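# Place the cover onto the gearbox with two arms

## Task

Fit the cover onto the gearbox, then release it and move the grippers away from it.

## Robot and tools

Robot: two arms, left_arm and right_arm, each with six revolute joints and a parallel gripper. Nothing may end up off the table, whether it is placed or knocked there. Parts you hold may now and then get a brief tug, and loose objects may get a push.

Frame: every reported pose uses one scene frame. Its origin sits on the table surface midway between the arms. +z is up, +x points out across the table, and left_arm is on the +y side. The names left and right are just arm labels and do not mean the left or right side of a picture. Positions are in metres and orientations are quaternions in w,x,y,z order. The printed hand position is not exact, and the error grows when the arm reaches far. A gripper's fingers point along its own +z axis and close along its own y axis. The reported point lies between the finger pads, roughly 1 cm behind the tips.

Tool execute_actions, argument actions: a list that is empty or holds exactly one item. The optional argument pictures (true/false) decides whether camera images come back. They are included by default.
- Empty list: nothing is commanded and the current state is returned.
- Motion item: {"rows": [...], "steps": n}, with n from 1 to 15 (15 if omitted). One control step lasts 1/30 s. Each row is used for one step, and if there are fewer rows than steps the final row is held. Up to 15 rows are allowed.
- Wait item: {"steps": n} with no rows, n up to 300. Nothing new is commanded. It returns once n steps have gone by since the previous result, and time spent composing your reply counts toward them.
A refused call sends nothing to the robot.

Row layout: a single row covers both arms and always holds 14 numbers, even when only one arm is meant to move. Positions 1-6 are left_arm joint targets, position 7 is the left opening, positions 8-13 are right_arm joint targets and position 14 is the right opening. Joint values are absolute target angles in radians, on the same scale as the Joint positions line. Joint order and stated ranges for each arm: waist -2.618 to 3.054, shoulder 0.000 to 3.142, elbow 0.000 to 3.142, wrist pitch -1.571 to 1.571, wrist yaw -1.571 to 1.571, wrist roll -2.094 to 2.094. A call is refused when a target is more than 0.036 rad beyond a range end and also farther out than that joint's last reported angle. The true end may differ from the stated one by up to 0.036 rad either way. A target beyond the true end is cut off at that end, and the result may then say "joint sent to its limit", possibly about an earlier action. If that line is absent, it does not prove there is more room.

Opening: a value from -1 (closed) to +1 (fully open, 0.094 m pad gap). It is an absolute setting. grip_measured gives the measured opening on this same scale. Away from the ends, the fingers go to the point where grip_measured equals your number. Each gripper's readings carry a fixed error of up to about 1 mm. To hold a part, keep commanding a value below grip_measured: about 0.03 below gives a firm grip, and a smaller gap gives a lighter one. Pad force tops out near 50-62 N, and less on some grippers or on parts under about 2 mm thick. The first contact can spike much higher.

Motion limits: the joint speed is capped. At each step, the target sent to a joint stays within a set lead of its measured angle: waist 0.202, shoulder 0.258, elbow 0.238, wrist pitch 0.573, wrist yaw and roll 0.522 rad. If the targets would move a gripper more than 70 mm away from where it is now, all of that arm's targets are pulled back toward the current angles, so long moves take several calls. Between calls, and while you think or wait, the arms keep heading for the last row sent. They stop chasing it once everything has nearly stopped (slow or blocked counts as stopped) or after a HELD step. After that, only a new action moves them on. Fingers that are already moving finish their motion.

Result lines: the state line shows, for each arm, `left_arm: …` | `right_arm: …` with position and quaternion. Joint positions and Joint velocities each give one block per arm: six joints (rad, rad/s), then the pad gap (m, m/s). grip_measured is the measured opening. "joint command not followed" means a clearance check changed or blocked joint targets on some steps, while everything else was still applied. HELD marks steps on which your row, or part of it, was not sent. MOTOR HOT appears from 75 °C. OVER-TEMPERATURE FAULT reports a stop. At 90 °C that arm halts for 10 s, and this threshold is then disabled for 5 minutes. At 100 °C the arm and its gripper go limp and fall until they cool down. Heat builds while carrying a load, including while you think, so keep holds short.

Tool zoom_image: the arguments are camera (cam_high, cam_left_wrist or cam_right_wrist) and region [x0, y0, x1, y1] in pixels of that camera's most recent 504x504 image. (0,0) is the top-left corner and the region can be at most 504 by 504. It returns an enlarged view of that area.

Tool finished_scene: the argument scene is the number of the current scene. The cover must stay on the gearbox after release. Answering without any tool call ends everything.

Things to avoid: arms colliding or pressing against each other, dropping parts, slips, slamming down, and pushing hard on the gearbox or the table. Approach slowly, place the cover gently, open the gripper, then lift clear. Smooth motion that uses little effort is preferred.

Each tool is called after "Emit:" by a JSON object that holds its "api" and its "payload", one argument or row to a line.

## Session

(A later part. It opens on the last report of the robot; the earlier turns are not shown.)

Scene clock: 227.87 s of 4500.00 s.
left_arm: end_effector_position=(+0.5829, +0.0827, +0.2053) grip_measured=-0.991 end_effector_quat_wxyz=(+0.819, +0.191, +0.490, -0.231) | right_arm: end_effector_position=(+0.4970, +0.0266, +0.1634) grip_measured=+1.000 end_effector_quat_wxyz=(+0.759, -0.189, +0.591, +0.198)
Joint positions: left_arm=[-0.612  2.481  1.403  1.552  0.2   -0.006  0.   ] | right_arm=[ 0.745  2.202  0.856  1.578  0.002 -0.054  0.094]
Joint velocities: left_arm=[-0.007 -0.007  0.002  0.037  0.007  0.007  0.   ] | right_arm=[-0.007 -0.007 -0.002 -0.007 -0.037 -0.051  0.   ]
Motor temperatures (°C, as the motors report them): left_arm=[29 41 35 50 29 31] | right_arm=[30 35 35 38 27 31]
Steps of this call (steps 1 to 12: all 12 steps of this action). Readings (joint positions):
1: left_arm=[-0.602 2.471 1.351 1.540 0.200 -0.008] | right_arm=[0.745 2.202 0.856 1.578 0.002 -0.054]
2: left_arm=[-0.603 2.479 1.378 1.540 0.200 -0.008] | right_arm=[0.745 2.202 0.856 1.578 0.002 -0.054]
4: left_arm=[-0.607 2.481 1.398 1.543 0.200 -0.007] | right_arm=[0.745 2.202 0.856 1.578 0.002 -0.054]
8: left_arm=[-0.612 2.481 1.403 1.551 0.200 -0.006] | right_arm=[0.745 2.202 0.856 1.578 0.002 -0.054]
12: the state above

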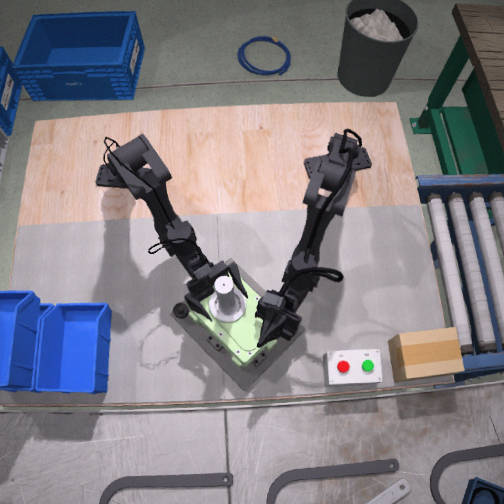

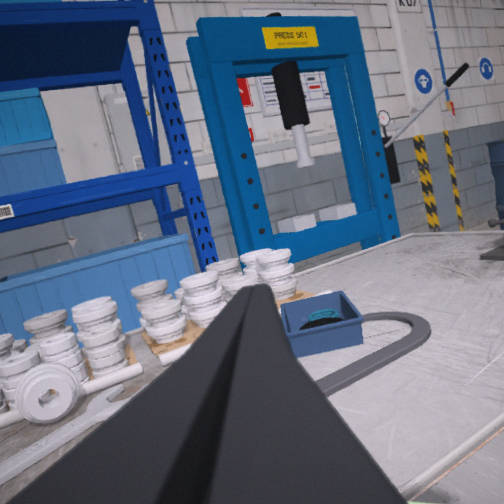

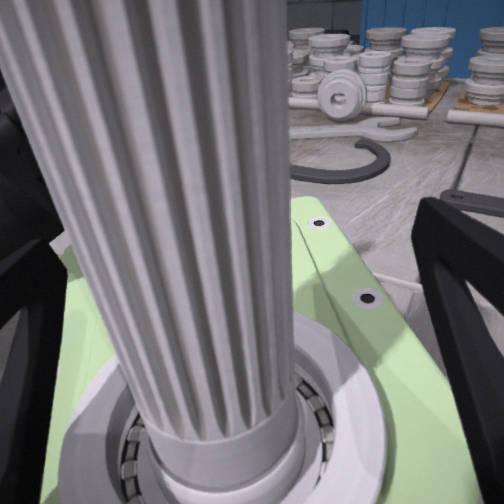

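Room to shift to −0.65, then press both.

Emit:
{"api": "execute_actions", "payload": {
  "actions": [
    {"rows":[[-0.64,2.48,1.41,1.57,0.2,0,-1,0.745,2.25,0.87,1.57,0,0,1],[-0.655,2.48,1.41,1.57,0.2,0,-1,0.745,2.25,0.87,1.57,0,0,1],[-0.655,2.49,1.41,1.57,0.2,0,-1,0.745,2.25,0.87,1.57,0,0,1],[-0.655,2.5,1.41,1.57,0.2,0,-1,0.745,2.25,0.87,1.57,0,0,1],[-0.655,2.51,1.41,1.57,0.2,0,-1,0.745,2.25,0.87,1.57,0,0,1],[-0.655,2.52,1.41,1.57,0.2,0,-1,0.745,2.25,0.87,1.57,0,0,1],[-0.655,2.53,1.41,1.57,0.2,0,-1,0.745,2.25,0.87,1.57,0,0,1],[-0.655,2.54,1.41,1.57,0.2,0,-1,0.745,2.25,0.87,1.57,0,0,1],[-0.655,2.56,1.4,1.57,0.2,0,-1,0.745,2.3,0.89,1.57,0,0,1],[-0.655,2.6,1.39,1.57,0.2,0,-1,0.745,2.36,0.91,1.57,0,0,1],[-0.655,2.64,1.38,1.57,0.2,0,-1,0.745,2.42,0.92,1.57,0,0,1],[-0.655,2.68,1.38,1.57,0.2,0,-1,0.745,2.46,0.93,1.57,0,0,1]],"steps":15}
  ],
  "pictures": false
}}

Emit:
{"api": "execute_actions", "payload": {
  "actions": [
    {"rows":[[-0.655,2.68,1.38,1.57,0.2,0,-1,0.745,2.2,0.86,1.57,0,0,1],[-0.655,2.68,1.38,1.57,0.2,0,-1,0.745,2.2,0.86,1.57,0,0,1],[-0.655,2.68,1.38,1.57,0.2,0,-1,0.745,2.2,0.86,1.57,0,0,1],[-0.655,2.68,1.38,1.57,0.2,0,-1,0.745,2.2,0.86,1.57,0,0,1],[-0.655,2.52,1.4,1.57,0.2,0,-1,0.745,2.46,0.93,1.57,0,0,1],[-0.655,2.52,1.4,1.57,0.2,0,-1,0.745,2.46,0.93,1.57,0,0,1],[-0.655,2.52,1.4,1.57,0.2,0,-1,0.745,2.46,0.93,1.57,0,0,1],[-0.655,2.52,1.4,1.57,0.2,0,-1,0.745,2.46,0.93,1.57,0,0,1],[-0.655,2.68,1.38,1.57,0.2,0,-1,0.745,2.2,0.86,1.57,0,0,1],[-0.655,2.68,1.38,1.57,0.2,0,-1,0.745,2.2,0.86,1.57,0,0,1],[-0.655,2.68,1.38,1.57,0.2,0,-1,0.745,2.2,0.86,1.57,0,0,1],[-0.655,2.68,1.38,1.57,0.2,0,-1,0.745,2.46,0.93,1.57,0,0,1]],"steps":15}
  ]
}}

Scene clock: 230.03 s of 4500.00 s.
left_arm: end_effector_position=(+0.5700, +0.0614, +0.1893) grip_measured=-0.991 end_effector_quat_wxyz=(+0.814, +0.200, +0.487, -0.247) | right_arm: end_effector_position=(+0.4975, +0.0266, +0.1597) grip_measured=+1.000 end_effector_quat_wxyz=(+0.757, -0.190, +0.594, +0.196)
Joint positions: left_arm=[-0.653  2.522  1.403  1.591  0.198 -0.005  0.   ] | right_arm=[ 0.745  2.21   0.857  1.578  0.004 -0.057  0.094]
Joint velocities: left_arm=[-0.017  0.012  0.002  0.066 -0.022 -0.066  0.   ] | right_arm=[ 0.022  0.007 -0.012 -0.022  0.037  0.007  0.   ]
Motor temperatures (°C, as the motors report them): left_arm=[29 42 35 50 29 31] | right_arm=[30 35 35 38 27 31]
Steps of this call (steps 1 to 15: the robot went on to your last target; steps 16 to 50: nothing new was sent; steps 51 to 65: all 15 steps of this action). Readings (joint positions):
51: left_arm=[-0.613 2.481 1.403 1.552 0.200 -0.005] | right_arm=[0.745 2.202 0.856 1.578 0.002 -0.054]
52: left_arm=[-0.617 2.481 1.403 1.552 0.200 -0.005] | right_arm=[0.745 2.202 0.856 1.578 0.002 -0.054]
54: left_arm=[-0.629 2.482 1.403 1.552 0.200 -0.005] | right_arm=[0.745 2.202 0.856 1.578 0.002 -0.054]
58: left_arm=[-0.652 2.507 1.403 1.562 0.200 -0.005] | right_arm=[0.745 2.202 0.856 1.578 0.002 -0.054]
65: the state above

Scene clock: 230.53 s of 4500.00 s.
left_arm: end_effector_position=(+0.5700, +0.0614, +0.1894) grip_measured=-0.991 end_effector_quat_wxyz=(+0.814, +0.200, +0.487, -0.247) | right_arm: end_effector_position=(+0.4984, +0.0257, +0.1599) grip_measured=+1.000 end_effector_quat_wxyz=(+0.758, -0.188, +0.594, +0.193)
Joint positions: left_arm=[-0.653  2.522  1.403  1.592  0.198 -0.005  0.   ] | right_arm=[ 0.745  2.21   0.858  1.578  0.011 -0.058  0.094]
Joint velocities: left_arm=[ 0.007  0.012 -0.002  0.022  0.051  0.007 -0.001] | right_arm=[-0.012 -0.012 -0.017  0.037 -0.022  0.037  0.   ]
Motor temperatures (°C, as the motors report them): left_arm=[29 42 35 50 29 31] | right_arm=[30 35 35 38 27 31]
Steps of this call (steps 1 to 15: all 15 steps of this action). Readings (joint positions):
1: left_arm=[-0.653 2.522 1.403 1.591 0.198 -0.005] | right_arm=[0.745 2.199 0.856 1.578 0.004 -0.054]
2: left_arm=[-0.653 2.522 1.403 1.591 0.198 -0.005] | right_arm=[0.745 2.199 0.855 1.578 0.004 -0.050]
4: left_arm=[-0.653 2.522 1.403 1.591 0.198 -0.005] | right_arm=[0.745 2.199 0.855 1.578 0.006 -0.047]
8: left_arm=[-0.653 2.516 1.403 1.591 0.198 -0.005] | right_arm=[0.745 2.210 0.858 1.578 0.007 -0.058]
15: the state above

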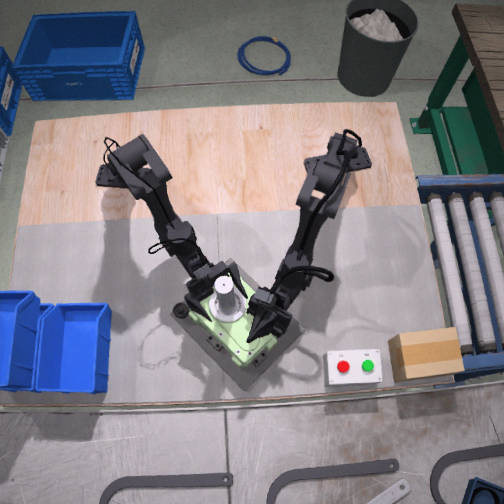

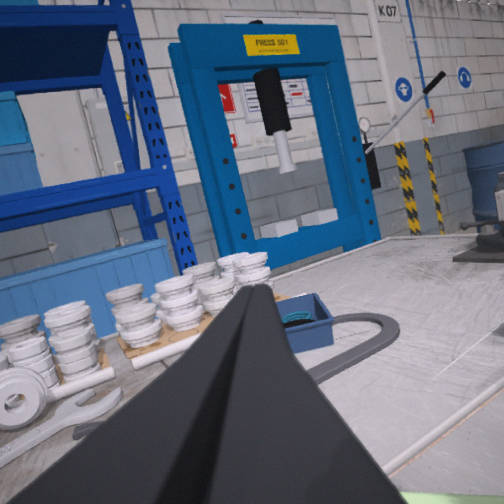

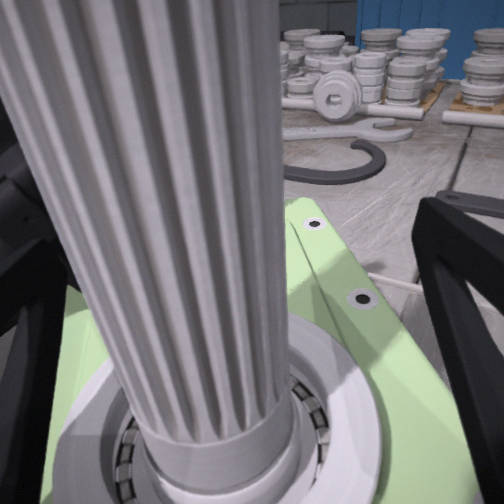

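Emit:
{"api": "execute_actions", "payload": {
  "actions": [
    {"rows":[[-0.64,2.48,1.4,1.57,0.2,0,-1,0.745,2.19,0.86,1.57,0,0,1],[-0.62,2.42,1.36,1.57,0.2,0,-1,0.745,2.17,0.85,1.57,0,0,1],[-0.61,2.34,1.28,1.57,0.2,0,-1,0.745,2.13,0.82,1.57,0,0,1],[-0.61,2.26,1.19,1.57,0.2,0,-1,0.745,2.08,0.77,1.57,0,0,1],[-0.61,2.18,1.1,1.57,0.2,0,-1,0.745,2.03,0.72,1.57,0,0,1],[-0.61,2.1,1.01,1.57,0.2,0,-1,0.745,1.98,0.67,1.57,0,0,1],[-0.61,2.02,0.92,1.57,0.2,0,-1,0.745,1.93,0.62,1.57,0,0,1],[-0.61,1.94,0.83,1.57,0.2,0,-1,0.745,1.88,0.57,1.57,0,0,1],[-0.61,1.86,0.74,1.57,0.2,0,-1,0.745,1.83,0.52,1.57,0,0,1],[-0.62,1.78,0.65,1.57,0.2,0,-1,0.745,1.78,0.47,1.57,0,0,1],[-0.64,1.72,0.56,1.57,0.2,0,-1,0.745,1.73,0.42,1.57,0,0,1],[-0.66,1.68,0.47,1.57,0.2,0,-1,0.745,1.68,0.37,1.57,0,0,1],[-0.68,1.65,0.38,1.57,0.2,0,-1,0.745,1.65,0.3,1.57,0,0,1]],"steps":15}
  ],
  "pictures": false
}}

Emit:
{"api": "execute_actions", "payload": {
  "actions": [
    {"rows":[[-0.72,1.68,0.25,1.57,0.2,0.05,1,0.74,1.68,0.2,1.57,0,0,1]],"steps":15}
  ]
}}

Scene clock: 232.47 s of 4500.00 s.
left_arm: end_effector_position=(+0.3863, +0.1477, +0.2883) grip_measured=-0.991 end_effector_quat_wxyz=(+0.804, +0.205, +0.498, -0.251) | right_arm: end_effector_position=(+0.3903, -0.0422, +0.2212) grip_measured=+1.000 end_effector_quat_wxyz=(+0.761, -0.171, +0.587, +0.216)
Joint positions: left_arm=[-0.664  1.628  0.479  1.591  0.199 -0.005  0.   ] | right_arm=[ 0.745  1.666  0.343  1.577  0.006 -0.007  0.094]
Joint velocities: left_arm=[-0.398 -0.706 -1.629 -0.037  0.081 -0.037  0.   ] | right_arm=[ 0.002 -0.437 -0.769  0.007  0.022  0.051  0.   ]
Motor temperatures (°C, as the motors report them): left_arm=[29 42 35 50 29 31] | right_arm=[30 35 36 38 27 31]
Steps of this call (steps 1 to 15: the robot went on to your last target; steps 16 to 43: nothing new was sent; steps 44 to 58: all 15 steps of this action). Readings (joint positions):
44: left_arm=[-0.652 2.513 1.403 1.591 0.199 -0.005] | right_arm=[0.745 2.199 0.856 1.578 0.011 -0.055]
45: left_arm=[-0.650 2.504 1.397 1.584 0.199 -0.005] | right_arm=[0.745 2.198 0.856 1.578 0.011 -0.048]
47: left_arm=[-0.641 2.433 1.311 1.554 0.200 -0.005] | right_arm=[0.745 2.177 0.837 1.569 0.010 -0.034]
51: left_arm=[-0.614 2.152 1.007 1.536 0.199 -0.005] | right_arm=[0.745 2.003 0.668 1.554 0.007 -0.016]
58: the state above

Scene clock: 232.97 s of 4500.00 s.
left_arm: end_effector_position=(+0.3535, +0.1431, +0.1717) grip_measured=+1.000 end_effector_quat_wxyz=(+0.703, +0.257, +0.618, -0.241) | right_arm: end_effector_position=(+0.3702, -0.0550, +0.1659) grip_measured=+1.000 end_effector_quat_wxyz=(+0.710, -0.188, +0.648, +0.202)
Joint positions: left_arm=[-0.712  1.691  0.251  1.547  0.202  0.042  0.094] | right_arm=[ 0.745  1.677  0.208  1.559  0.006 -0.005  0.094]
Joint velocities: left_arm=[ 0.007  0.032  0.002  0.037 -0.022  0.066  0.   ] | right_arm=[-0.012  0.017 -0.017 -0.081 -0.022 -0.007  0.   ]
Motor temperatures (°C, as the motors report them): left_arm=[29 42 35 50 29 31] | right_arm=[30 35 36 38 27 31]
Steps of this call (steps 1 to 15: all 15 steps of this action). Readings (joint positions):
1: left_arm=[-0.677 1.619 0.428 1.592 0.201 0.000] | right_arm=[0.745 1.660 0.313 1.577 0.006 -0.007]
2: left_arm=[-0.689 1.626 0.377 1.592 0.201 0.008] | right_arm=[0.745 1.662 0.279 1.577 0.006 -0.007]
4: left_arm=[-0.707 1.660 0.291 1.580 0.202 0.021] | right_arm=[0.745 1.671 0.224 1.568 0.006 -0.006]
8: left_arm=[-0.712 1.691 0.251 1.541 0.202 0.035] | right_arm=[0.745 1.677 0.208 1.559 0.006 -0.005]
15: the state above

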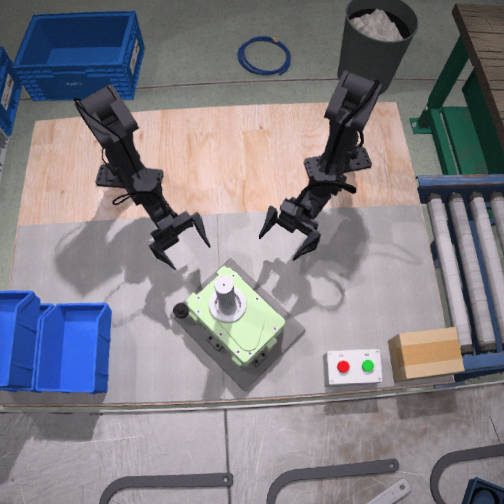

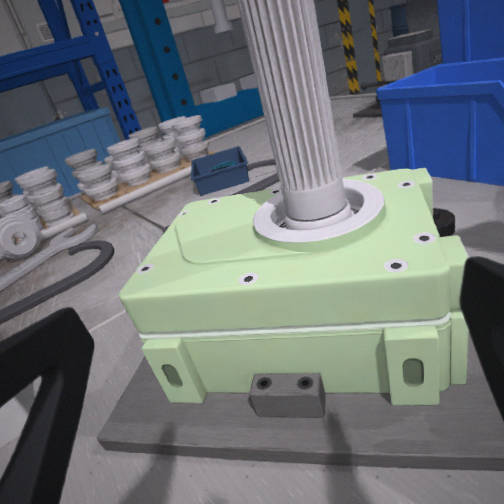

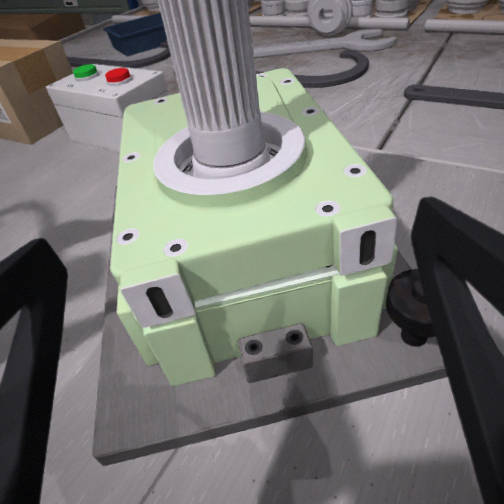

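Go lower with both.

Emit:
{"api": "execute_actions", "payload": {
  "actions": [
    {"rows":[[-0.74,1.85,0.2,1.57,0.2,0.05,1,0.74,1.85,0.17,1.57,0,0,1]],"steps":15}
  ]
}}

Emit:
{"api": "zoom_image", "payload": {
  "camera": "cam_right_wrist",
  "region": [100,60,420,260]
}}

Emit:
{"api": "zoom_image", "payload": {
  "camera": "cam_left_wrist",
  "region": [60,100,480,300]
}}

Scene clock: 234.03 s of 4500.00 s.
left_arm: end_effector_position=(+0.3435, +0.1410, +0.0992) grip_measured=+1.000 end_effector_quat_wxyz=(+0.630, +0.277, +0.686, -0.236) | right_arm: end_effector_position=(+0.3667, -0.0572, +0.0924) grip_measured=+1.000 end_effector_quat_wxyz=(+0.638, -0.209, +0.719, +0.182)
Joint positions: left_arm=[-0.731  1.858  0.211  1.55   0.201  0.045  0.094] | right_arm=[ 0.745  1.854  0.184  1.55   0.006 -0.005  0.094]
Joint velocities: left_arm=[ 0.012 -0.002 -0.017  0.037 -0.022 -0.007  0.   ] | right_arm=[-0.002 -0.007  0.002 -0.037 -0.066  0.037  0.   ]
Motor temperatures (°C, as the motors report them): left_arm=[29 42 35 50 29 31] | right_arm=[30 35 35 38 27 31]
Steps of this call (steps 1 to 15: the robot went on to your last target; steps 16 to 17: nothing new was sent; steps 18 to 32: all 15 steps of this action). Readings (joint positions):
18: left_arm=[-0.715 1.710 0.249 1.565 0.201 0.044] | right_arm=[0.745 1.699 0.207 1.576 0.006 -0.005]
19: left_arm=[-0.720 1.748 0.246 1.588 0.201 0.044] | right_arm=[0.745 1.738 0.207 1.577 0.006 -0.005]
21: left_arm=[-0.728 1.820 0.231 1.579 0.201 0.044] | right_arm=[0.745 1.820 0.197 1.566 0.006 -0.005]
25: left_arm=[-0.731 1.858 0.211 1.547 0.201 0.045] | right_arm=[0.745 1.854 0.184 1.546 0.006 -0.005]
32: the state above

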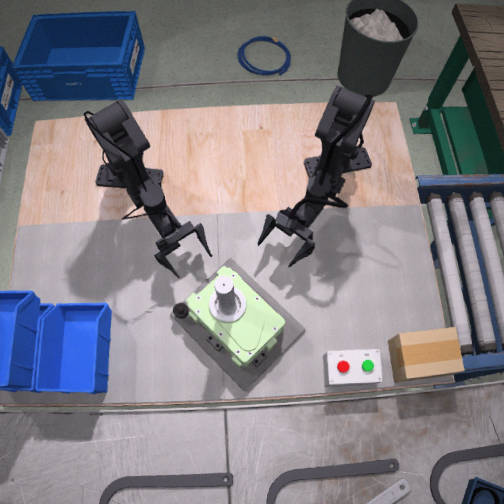

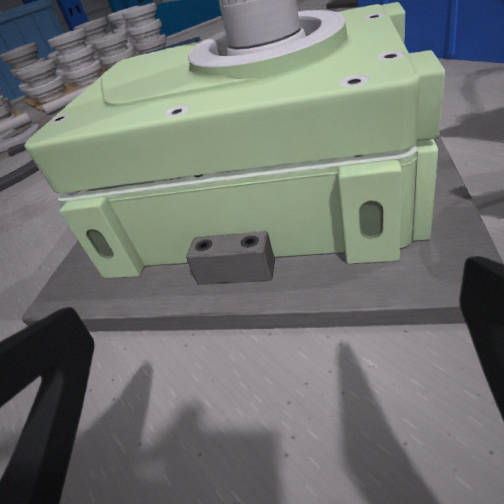

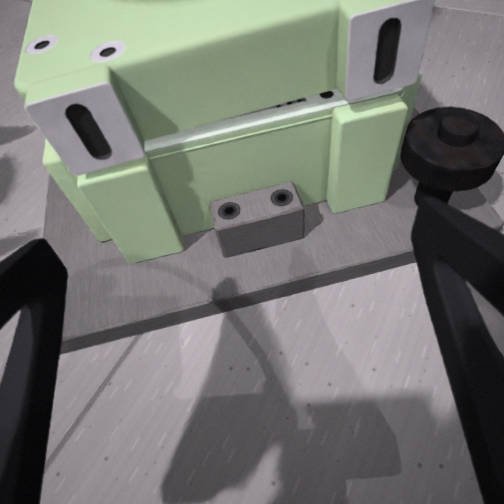

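Region (100, 60, 420, 260) of cam_right_wrist's 504x504 image, scaled by 1.575, with more detail than that image has; it fills the top 315 rows of this view, and the rest is white.

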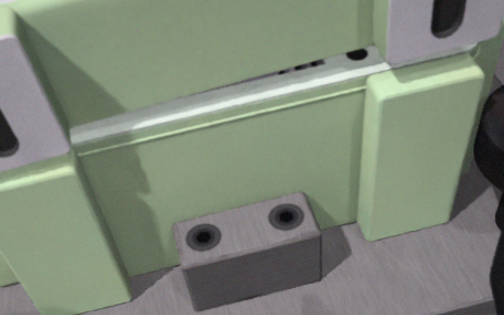

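Region (60, 100, 480, 300) of cam_left_wrist's 504x504 image, scaled by 1.200, with more detail than that image has; it fills the top 240 rows of this view, and the rest is white.

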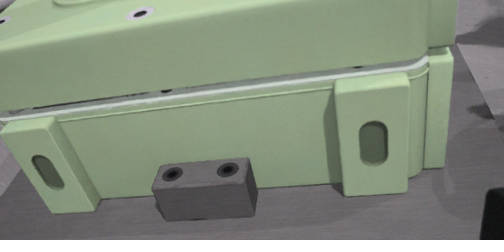

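Emit:
{"api": "zoom_image", "payload": {
  "camera": "cam_left_wrist",
  "region": [40,160,220,230]
}}

Emit:
{"api": "execute_actions", "payload": {
  "actions": [
    {"rows":[[-0.74,1.85,0.2,1.57,0.2,0.05,1,0.6,1.8,0.2,1.57,-0.1,0,1],[-0.74,1.85,0.2,1.57,0.2,0.05,1,0.5,1.8,0.22,1.57,-0.2,0,1],[-0.74,1.85,0.2,1.57,0.2,0.05,1,0.4,1.82,0.26,1.57,-0.3,0,1],[-0.74,1.85,0.2,1.57,0.2,0.05,1,0.3,1.86,0.3,1.57,-0.5,0,1],[-0.74,1.85,0.2,1.57,0.2,0.05,1,0.2,1.9,0.36,1.57,-0.7,0,1],[-0.74,1.85,0.2,1.57,0.2,0.05,1,0.12,1.96,0.42,1.57,-0.9,0,1],[-0.74,1.85,0.2,1.57,0.2,0.05,1,0.1,2.02,0.48,1.57,-1.0,0,1],[-0.74,1.85,0.2,1.57,0.2,0.05,1,0.1,2.08,0.54,1.57,-1.1,0,1],[-0.74,1.85,0.2,1.57,0.2,0.05,1,0.1,2.14,0.6,1.57,-1.2,0,1],[-0.74,1.85,0.2,1.57,0.2,0.05,1,0.1,2.18,0.62,1.57,-1.2,0,1]],"steps":15}
  ]
}}

Region (40, 160, 220, 230) of cam_left_wrist's 504x504 image, scaled by 2.800, with more detail than that image has.

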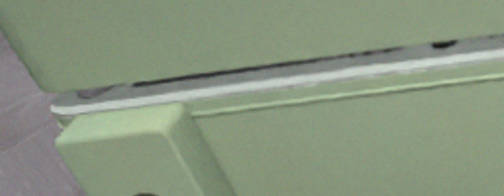

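Scene clock: 236.37 s of 4500.00 s.
left_arm: end_effector_position=(+0.3435, +0.1410, +0.0992) grip_measured=+1.000 end_effector_quat_wxyz=(+0.630, +0.277, +0.686, -0.236) | right_arm: end_effector_position=(+0.4507, -0.1384, +0.0838) grip_measured=+1.000 end_effector_quat_wxyz=(+0.621, -0.321, +0.635, +0.329)
Joint positions: left_arm=[-0.731  1.858  0.211  1.55   0.201  0.045  0.094] | right_arm=[ 0.091  2.188  0.602  1.559 -1.042 -0.003  0.094]
Joint velocities: left_arm=[ 0.012 -0.017 -0.022  0.051  0.066 -0.022  0.   ] | right_arm=[ 0.081  0.037 -0.007 -0.022 -1.018  0.022  0.   ]
Motor temperatures (°C, as the motors report them): left_arm=[29 42 34 50 29 31] | right_arm=[30 35 35 38 27 31]
Steps of this call (steps 1 to 15: the robot went on to your last target; steps 16 to 55: nothing new was sent; steps 56 to 70: all 15 steps of this action). Readings (joint positions):
56: left_arm=[-0.731 1.858 0.211 1.550 0.201 0.045] | right_arm=[0.724 1.851 0.184 1.549 -0.020 -0.005]
57: left_arm=[-0.731 1.858 0.211 1.550 0.201 0.045] | right_arm=[0.670 1.843 0.184 1.549 -0.061 -0.005]
59: left_arm=[-0.731 1.858 0.211 1.550 0.201 0.045] | right_arm=[0.522 1.841 0.213 1.549 -0.173 -0.004]
63: left_arm=[-0.731 1.858 0.211 1.550 0.201 0.045] | right_arm=[0.235 1.964 0.420 1.569 -0.570 -0.003]
70: the state above

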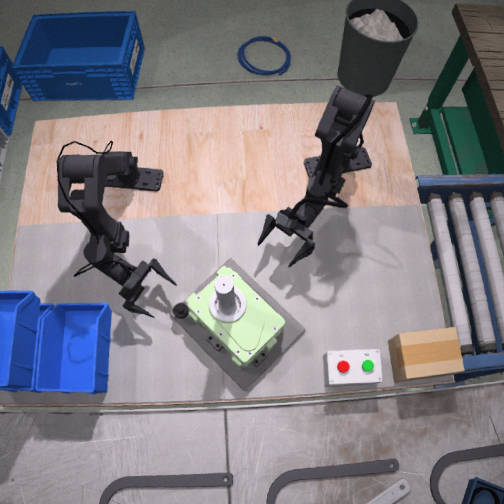

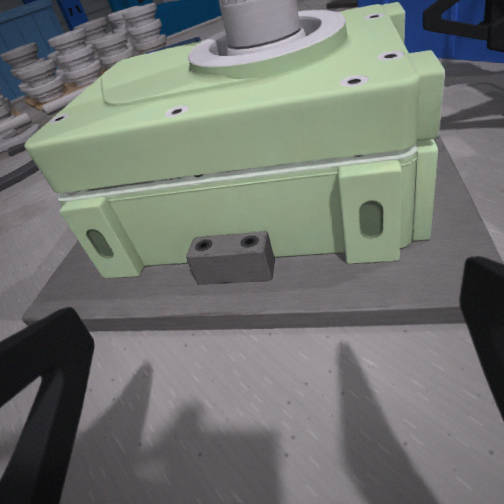

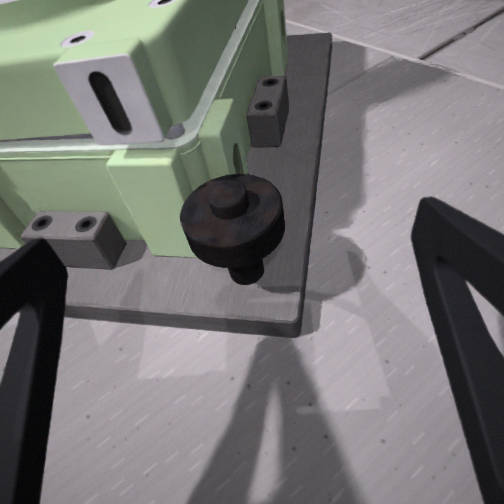

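Emit:
{"api": "execute_actions", "payload": {
  "actions": []
}}

Scene clock: 237.57 s of 4500.00 s.
left_arm: end_effector_position=(+0.3435, +0.1410, +0.0992) grip_measured=+1.000 end_effector_quat_wxyz=(+0.630, +0.277, +0.686, -0.236) | right_arm: end_effector_position=(+0.4272, -0.1233, +0.0845) grip_measured=+1.000 end_effector_quat_wxyz=(+0.594, -0.368, +0.608, +0.377)
Joint positions: left_arm=[-0.731  1.858  0.211  1.55   0.201  0.045  0.094] | right_arm=[ 0.094  2.188  0.602  1.561 -1.193 -0.003  0.094]
Joint velocities: left_arm=[-0.022  0.012 -0.027 -0.066  0.007 -0.037  0.   ] | right_arm=[ 0.007  0.022 -0.012  0.022  0.051 -0.051  0.   ]
Motor temperatures (°C, as the motors report them): left_arm=[29 41 34 51 29 31] | right_arm=[30 35 35 38 27 31]
Steps of this call (steps 1 to 30: the robot went on to your last target; steps 31 to 36: nothing new was sent). Readings (joint positions):
1: left_arm=[-0.731 1.858 0.211 1.550 0.201 0.045] | right_arm=[0.093 2.188 0.602 1.559 -1.074 -0.003]
2: left_arm=[-0.731 1.858 0.211 1.550 0.201 0.045] | right_arm=[0.094 2.188 0.602 1.560 -1.098 -0.003]
4: left_arm=[-0.731 1.858 0.211 1.550 0.201 0.045] | right_arm=[0.094 2.188 0.602 1.561 -1.134 -0.003]
8: left_arm=[-0.731 1.858 0.211 1.550 0.201 0.045] | right_arm=[0.094 2.188 0.602 1.561 -1.170 -0.003]
36: the state above
All arms were judged still, so your last target was given up. Only a new action makes them travel on or press farther. Fingers that are still opening or closing keep moving.

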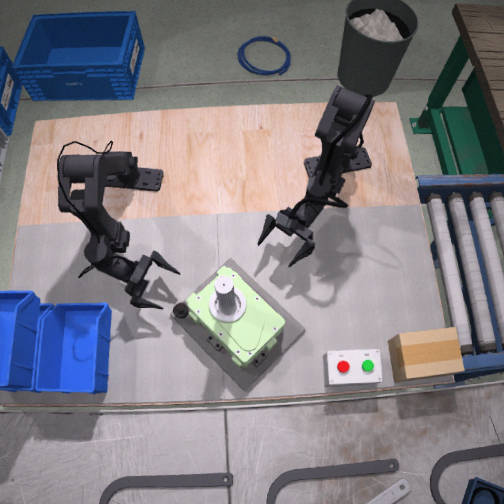

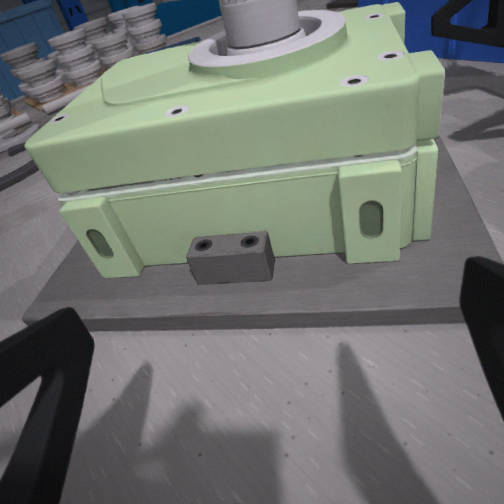

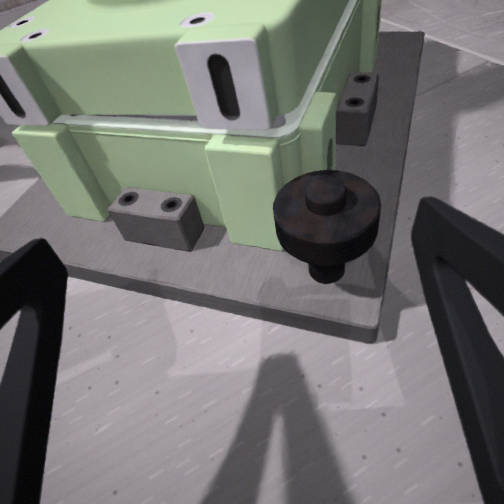

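Emit:
{"api": "zoom_image", "payload": {
  "camera": "cam_right_wrist",
  "region": [0, 20, 400, 200]
}}

Emit:
{"api": "zoom_image", "payload": {
  "camera": "cam_high",
  "region": [160, 250, 320, 400]
}}

Region (0, 20, 400, 200) of cam_right_wrist's 504x504 image, scaled by 1.260, with more detail than that image has; it fills the top 227 rows of this view, and the rest is white.

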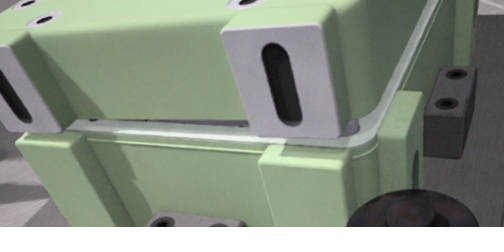

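Region (160, 250, 320, 400) of cam_high's 504x504 image, scaled by 3.150, with more detail than that image has; it fills the top 472 rows of this view, and the rest is white.

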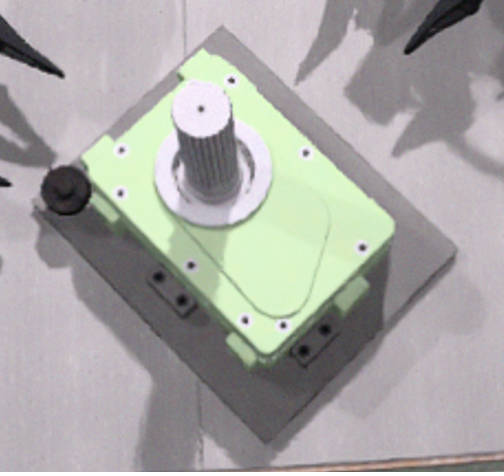

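Emit:
{"api": "execute_actions", "payload": {
  "actions": [
    {"rows":[[-0.9,1.95,0.28,1.57,0.1,0.05,-1,0.0,2.1,0.55,1.57,-1.2,0,1]],"steps":15}
  ],
  "pictures": false
}}

Emit:
{"api": "execute_actions", "payload": {
  "actions": [
    {"steps":25}
  ]
}}

Scene clock: 247.40 s of 4500.00 s.
left_arm: end_effector_position=(+0.3212, +0.0959, +0.0814) grip_measured=-0.991 end_effector_quat_wxyz=(+0.609, +0.311, +0.684, -0.254) | right_arm: end_effector_position=(+0.4325, -0.1594, +0.1024) grip_measured=+1.000 end_effector_quat_wxyz=(+0.623, -0.348, +0.613, +0.339)
Joint positions: left_arm=[-0.9    1.948  0.257  1.56   0.111  0.046  0.   ] | right_arm=[-0.003  2.12   0.572  1.563 -1.197 -0.003  0.094]
Joint velocities: left_arm=[-0.002  0.002 -0.002 -0.051 -0.007 -0.081 -0.001] | right_arm=[-0.012 -0.022 -0.002 -0.022 -0.095 -0.037  0.   ]
Motor temperatures (°C, as the motors report them): left_arm=[29 41 34 51 29 31] | right_arm=[30 37 35 38 27 31]
Steps of this call (steps 1 to 90: nothing new was sent; then 6.33 s passed at rest; steps 91 to 105: all 15 steps of this action). Readings (joint positions):
91: left_arm=[-0.754 1.869 0.217 1.556 0.173 0.044] | right_arm=[0.086 2.181 0.598 1.558 -1.194 -0.003]
92: left_arm=[-0.800 1.892 0.232 1.563 0.152 0.044] | right_arm=[0.066 2.166 0.586 1.557 -1.196 -0.003]
94: left_arm=[-0.877 1.933 0.255 1.563 0.145 0.045] | right_arm=[0.019 2.136 0.572 1.558 -1.197 -0.003]
98: left_arm=[-0.900 1.948 0.257 1.560 0.129 0.046] | right_arm=[-0.003 2.120 0.572 1.563 -1.196 -0.003]
105: the state above

Scene clock: 248.23 s of 4500.00 s.
left_arm: end_effector_position=(+0.3217, +0.0965, +0.0814) grip_measured=-0.991 end_effector_quat_wxyz=(+0.609, +0.310, +0.685, -0.253) | right_arm: end_effector_position=(+0.4325, -0.1594, +0.1024) grip_measured=+1.000 end_effector_quat_wxyz=(+0.623, -0.348, +0.613, +0.339)
Joint positions: left_arm=[-0.9    1.948  0.257  1.56   0.107  0.046  0.   ] | right_arm=[-0.003  2.12   0.572  1.563 -1.197 -0.003  0.094]
Joint velocities: left_arm=[-0.007 -0.017  0.017 -0.022 -0.066 -0.022  0.   ] | right_arm=[-0.017 -0.017 -0.007 -0.081 -0.022 -0.007  0.   ]
Motor temperatures (°C, as the motors report them): left_arm=[29 41 34 51 29 31] | right_arm=[30 37 35 38 27 31]
Steps of this call (steps 1 to 15: the robot went on to your last target; steps 16 to 25: nothing new was sent). Readings (joint positions):
1: left_arm=[-0.900 1.948 0.257 1.560 0.111 0.046] | right_arm=[-0.003 2.120 0.572 1.563 -1.197 -0.003]
2: left_arm=[-0.900 1.948 0.257 1.560 0.110 0.046] | right_arm=[-0.003 2.120 0.572 1.563 -1.197 -0.003]
4: left_arm=[-0.900 1.948 0.257 1.560 0.109 0.046] | right_arm=[-0.003 2.120 0.572 1.563 -1.197 -0.003]
8: left_arm=[-0.900 1.948 0.257 1.560 0.108 0.046] | right_arm=[-0.003 2.120 0.572 1.563 -1.197 -0.003]
25: the state above
All arms were judged still, so your last target was given up. Only a new action makes them travel on or press farther. Fingers that are still opening or closing keep moving.

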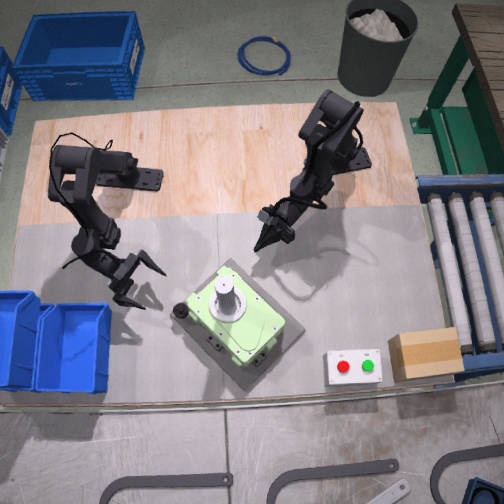

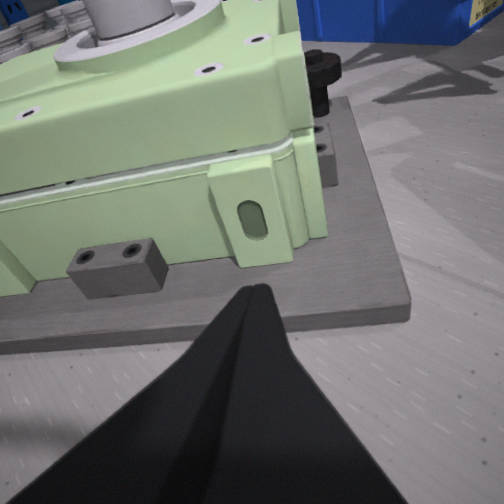

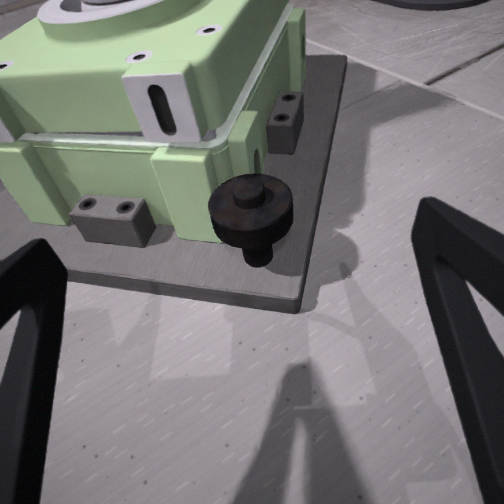

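Emit:
{"api": "execute_actions", "payload": {
  "actions": [
    {"rows":[[-0.89,2.05,0.42,1.57,0.1,0.05,-1,0.0,2.1,0.55,1.57,-1.2,0,1],[-0.89,2.05,0.42,1.57,0.1,0.05,-1,0.0,2.1,0.55,1.57,-1.2,0,1],[-0.89,2.05,0.42,1.57,0.1,0.05,-1,0.0,2.1,0.55,1.57,-1.2,0,1],[-0.89,2.05,0.42,1.57,0.1,0.05,-1,0.0,2.1,0.55,1.57,-1.2,0,1],[-0.89,2.13,0.52,1.57,0.1,0.05,-1,0.0,2.1,0.55,1.57,-1.2,0,1]],"steps":15}
  ]
}}

Scene clock: 249.50 s of 4500.00 s.
left_arm: end_effector_position=(+0.3668, +0.0580, +0.0790) grip_measured=-0.991 end_effector_quat_wxyz=(+0.633, +0.302, +0.663, -0.259) | right_arm: end_effector_position=(+0.4325, -0.1594, +0.1024) grip_measured=+1.000 end_effector_quat_wxyz=(+0.623, -0.348, +0.613, +0.339)
Joint positions: left_arm=[-0.9    2.127  0.498  1.566  0.106  0.046  0.   ] | right_arm=[-0.003  2.12   0.572  1.563 -1.197 -0.003  0.094]
Joint velocities: left_arm=[-0.012  0.012  0.007 -0.051 -0.022  0.007 -0.   ] | right_arm=[ 0.002  0.007  0.007 -0.066 -0.037 -0.007  0.   ]
Motor temperatures (°C, as the motors report them): left_arm=[29 41 34 51 29 31] | right_arm=[30 37 35 38 27 31]
Steps of this call (steps 1 to 23: nothing new was sent; steps 24 to 38: all 15 steps of this action). Readings (joint positions):
24: left_arm=[-0.900 1.961 0.274 1.562 0.107 0.046] | right_arm=[-0.003 2.120 0.572 1.563 -1.197 -0.003]
25: left_arm=[-0.900 1.990 0.316 1.563 0.107 0.046] | right_arm=[-0.003 2.120 0.572 1.563 -1.197 -0.003]
27: left_arm=[-0.900 2.036 0.384 1.563 0.107 0.046] | right_arm=[-0.003 2.120 0.572 1.563 -1.197 -0.003]
31: left_arm=[-0.900 2.117 0.491 1.566 0.106 0.046] | right_arm=[-0.003 2.120 0.572 1.563 -1.197 -0.003]
38: the state above

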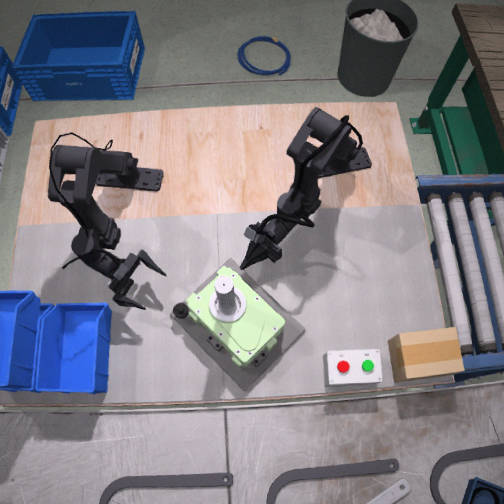

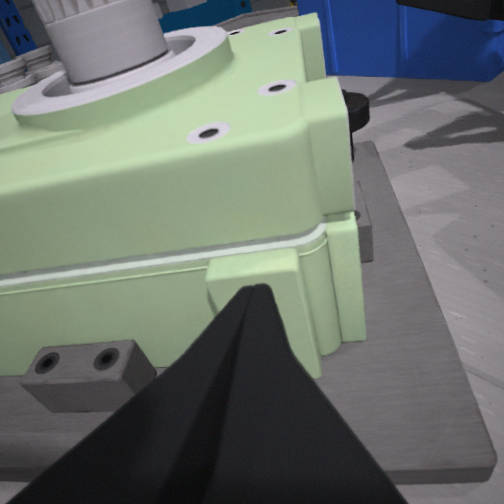

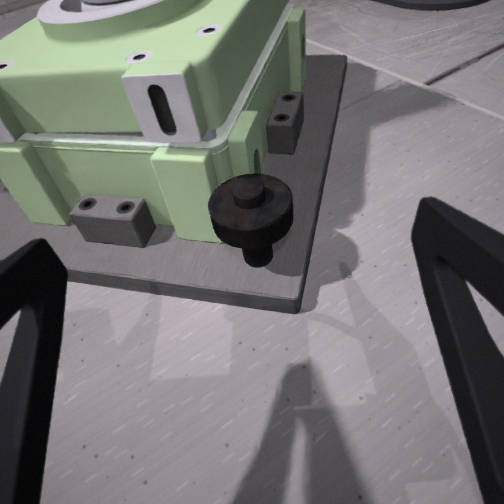

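Emit:
{"api": "execute_actions", "payload": {
  "actions": [
    {"rows":[[-0.89,2.13,0.56,1.57,0.1,0.05,-1,0.0,2.1,0.55,1.57,-1.2,0,1],[-0.89,2.13,0.56,1.57,0.1,0.05,-1,0.0,2.1,0.55,1.57,-1.2,0,1],[-0.89,2.13,0.56,1.57,0.1,0.05,-1,0.0,2.1,0.55,1.57,-1.2,0,1],[-0.89,2.16,0.60,1.57,0.1,0.05,-1,0.0,2.1,0.55,1.57,-1.2,0,1],[-0.89,2.16,0.60,1.57,0.1,0.05,-1,0.0,2.1,0.55,1.57,-1.2,0,1],[-0.89,2.16,0.60,1.57,0.1,0.05,-1,0.0,2.1,0.55,1.57,-1.2,0,1],[-0.89,2.19,0.65,1.57,0.1,0.05,-1,0.0,2.1,0.55,1.57,-1.2,0,1]],"steps":15}
  ]
}}

Scene clock: 250.60 s of 4500.00 s.
left_arm: end_effector_position=(+0.3860, +0.0430, +0.0871) grip_measured=-0.991 end_effector_quat_wxyz=(+0.653, +0.296, +0.645, -0.264) | right_arm: end_effector_position=(+0.4325, -0.1594, +0.1024) grip_measured=+1.000 end_effector_quat_wxyz=(+0.623, -0.348, +0.613, +0.339)
Joint positions: left_arm=[-0.897  2.182  0.6    1.574  0.107  0.046  0.   ] | right_arm=[-0.003  2.12   0.572  1.563 -1.197 -0.003  0.094]
Joint velocities: left_arm=[ 0.007 -0.012 -0.002  0.037  0.007  0.007  0.   ] | right_arm=[ 0.012  0.002  0.002 -0.081  0.037  0.007  0.   ]
Motor temperatures (°C, as the motors report them): left_arm=[29 41 34 51 29 31] | right_arm=[30 37 35 38 27 31]
Steps of this call (steps 1 to 15: the robot went on to your last target; steps 16 to 18: nothing new was sent; steps 19 to 33: all 15 steps of this action). Readings (joint positions):
19: left_arm=[-0.900 2.127 0.502 1.565 0.106 0.046] | right_arm=[-0.003 2.120 0.572 1.563 -1.197 -0.003]
20: left_arm=[-0.900 2.129 0.511 1.564 0.106 0.046] | right_arm=[-0.003 2.120 0.572 1.563 -1.197 -0.003]
22: left_arm=[-0.900 2.131 0.534 1.564 0.106 0.046] | right_arm=[-0.003 2.120 0.572 1.563 -1.197 -0.003]
26: left_arm=[-0.900 2.163 0.597 1.566 0.107 0.046] | right_arm=[-0.003 2.120 0.572 1.563 -1.197 -0.003]
33: the state above

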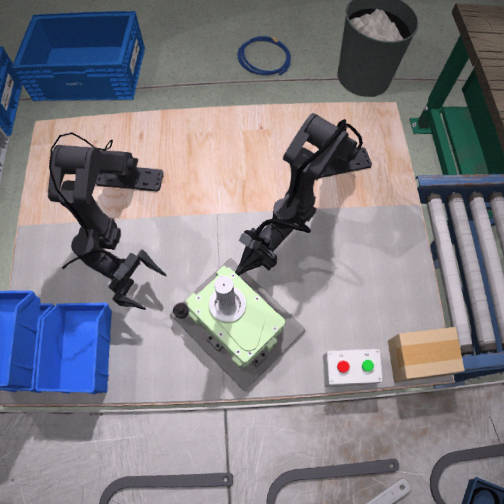

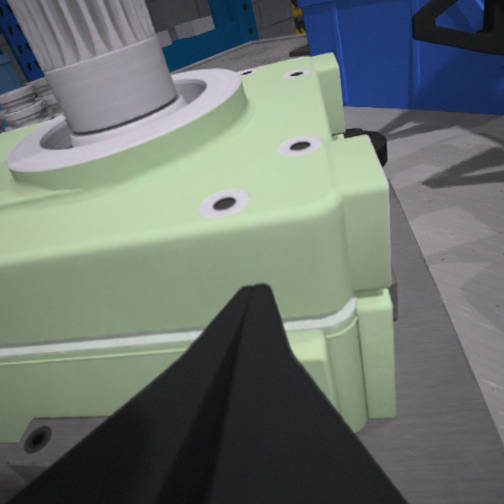

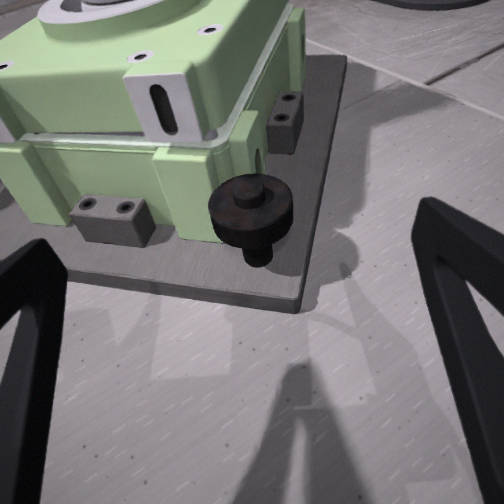

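Contact on the cover wall; it shifted slightly. Push harder.

Emit:
{"api": "execute_actions", "payload": {
  "actions": [
    {"rows":[[-0.89,2.22,0.68,1.57,0.1,0.05,-1,0.0,2.1,0.55,1.57,-1.2,0,1],[-0.89,2.22,0.68,1.57,0.1,0.05,-1,0.0,2.1,0.55,1.57,-1.2,0,1],[-0.89,2.22,0.68,1.57,0.1,0.05,-1,0.0,2.1,0.55,1.57,-1.2,0,1],[-0.89,2.22,0.68,1.57,0.1,0.05,-1,0.0,2.1,0.55,1.57,-1.2,0,1],[-0.89,2.26,0.71,1.57,0.1,0.05,-1,0.0,2.1,0.55,1.57,-1.2,0,1]],"steps":15}
  ]
}}

Emit:
{"api": "zoom_image", "payload": {
  "camera": "cam_right_wrist",
  "region": [0, 0, 320, 200]
}}

Scene clock: 251.87 s of 4500.00 s.
left_arm: end_effector_position=(+0.3866, +0.0424, +0.0865) grip_measured=-0.991 end_effector_quat_wxyz=(+0.655, +0.297, +0.641, -0.268) | right_arm: end_effector_position=(+0.4325, -0.1594, +0.1024) grip_measured=+1.000 end_effector_quat_wxyz=(+0.623, -0.348, +0.613, +0.339)
Joint positions: left_arm=[-0.892  2.198  0.606  1.593  0.12   0.046  0.   ] | right_arm=[-0.003  2.12   0.572  1.563 -1.197 -0.003  0.094]
Joint velocities: left_arm=[-0.002 -0.002  0.002 -0.022 -0.007  0.007  0.   ] | right_arm=[ 0.017 -0.007 -0.012  0.007 -0.007  0.051  0.   ]
Motor temperatures (°C, as the motors report them): left_arm=[29 41 34 51 29 31] | right_arm=[30 37 35 38 27 31]
Steps of this call (steps 1 to 15: the robot went on to your last target; steps 16 to 23: nothing new was sent; steps 24 to 38: all 15 steps of this action). Readings (joint positions):
24: left_arm=[-0.897 2.186 0.603 1.577 0.107 0.046] | right_arm=[-0.003 2.120 0.572 1.563 -1.197 -0.003]
25: left_arm=[-0.897 2.192 0.603 1.588 0.107 0.046] | right_arm=[-0.003 2.120 0.572 1.563 -1.197 -0.003]
27: left_arm=[-0.897 2.195 0.604 1.592 0.108 0.046] | right_arm=[-0.003 2.120 0.572 1.563 -1.197 -0.003]
31: left_arm=[-0.893 2.198 0.606 1.593 0.117 0.046] | right_arm=[-0.003 2.120 0.572 1.563 -1.197 -0.003]
38: the state above

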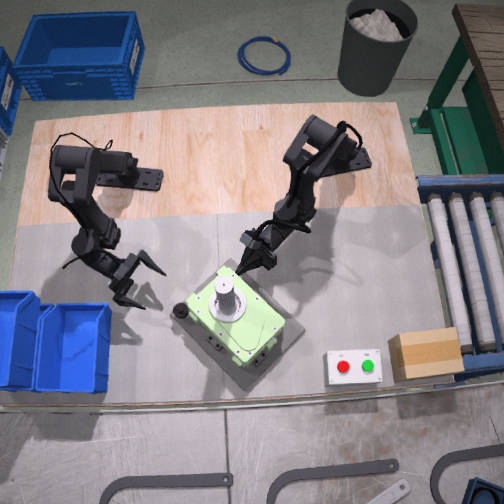

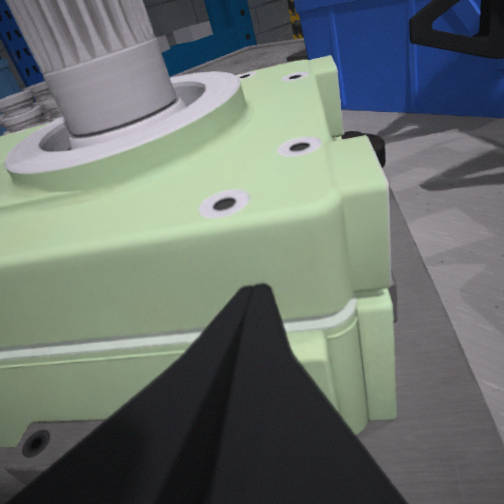

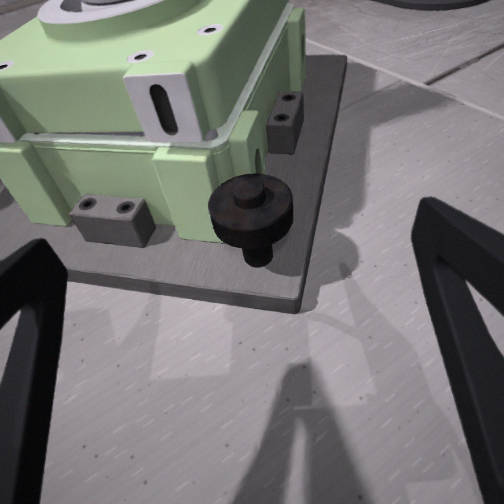

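Region (0, 0, 320, 200) of cam_right_wrist's 504x504 image, scaled by 1.575, with more detail than that image has; it fills the top 315 rows of this view, and the rest is white.

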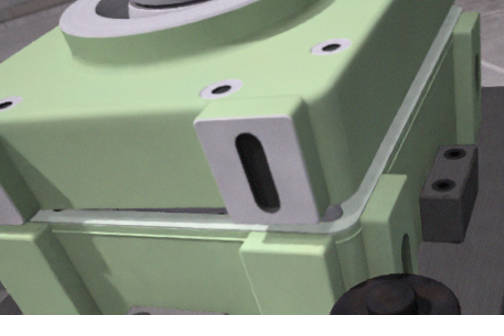

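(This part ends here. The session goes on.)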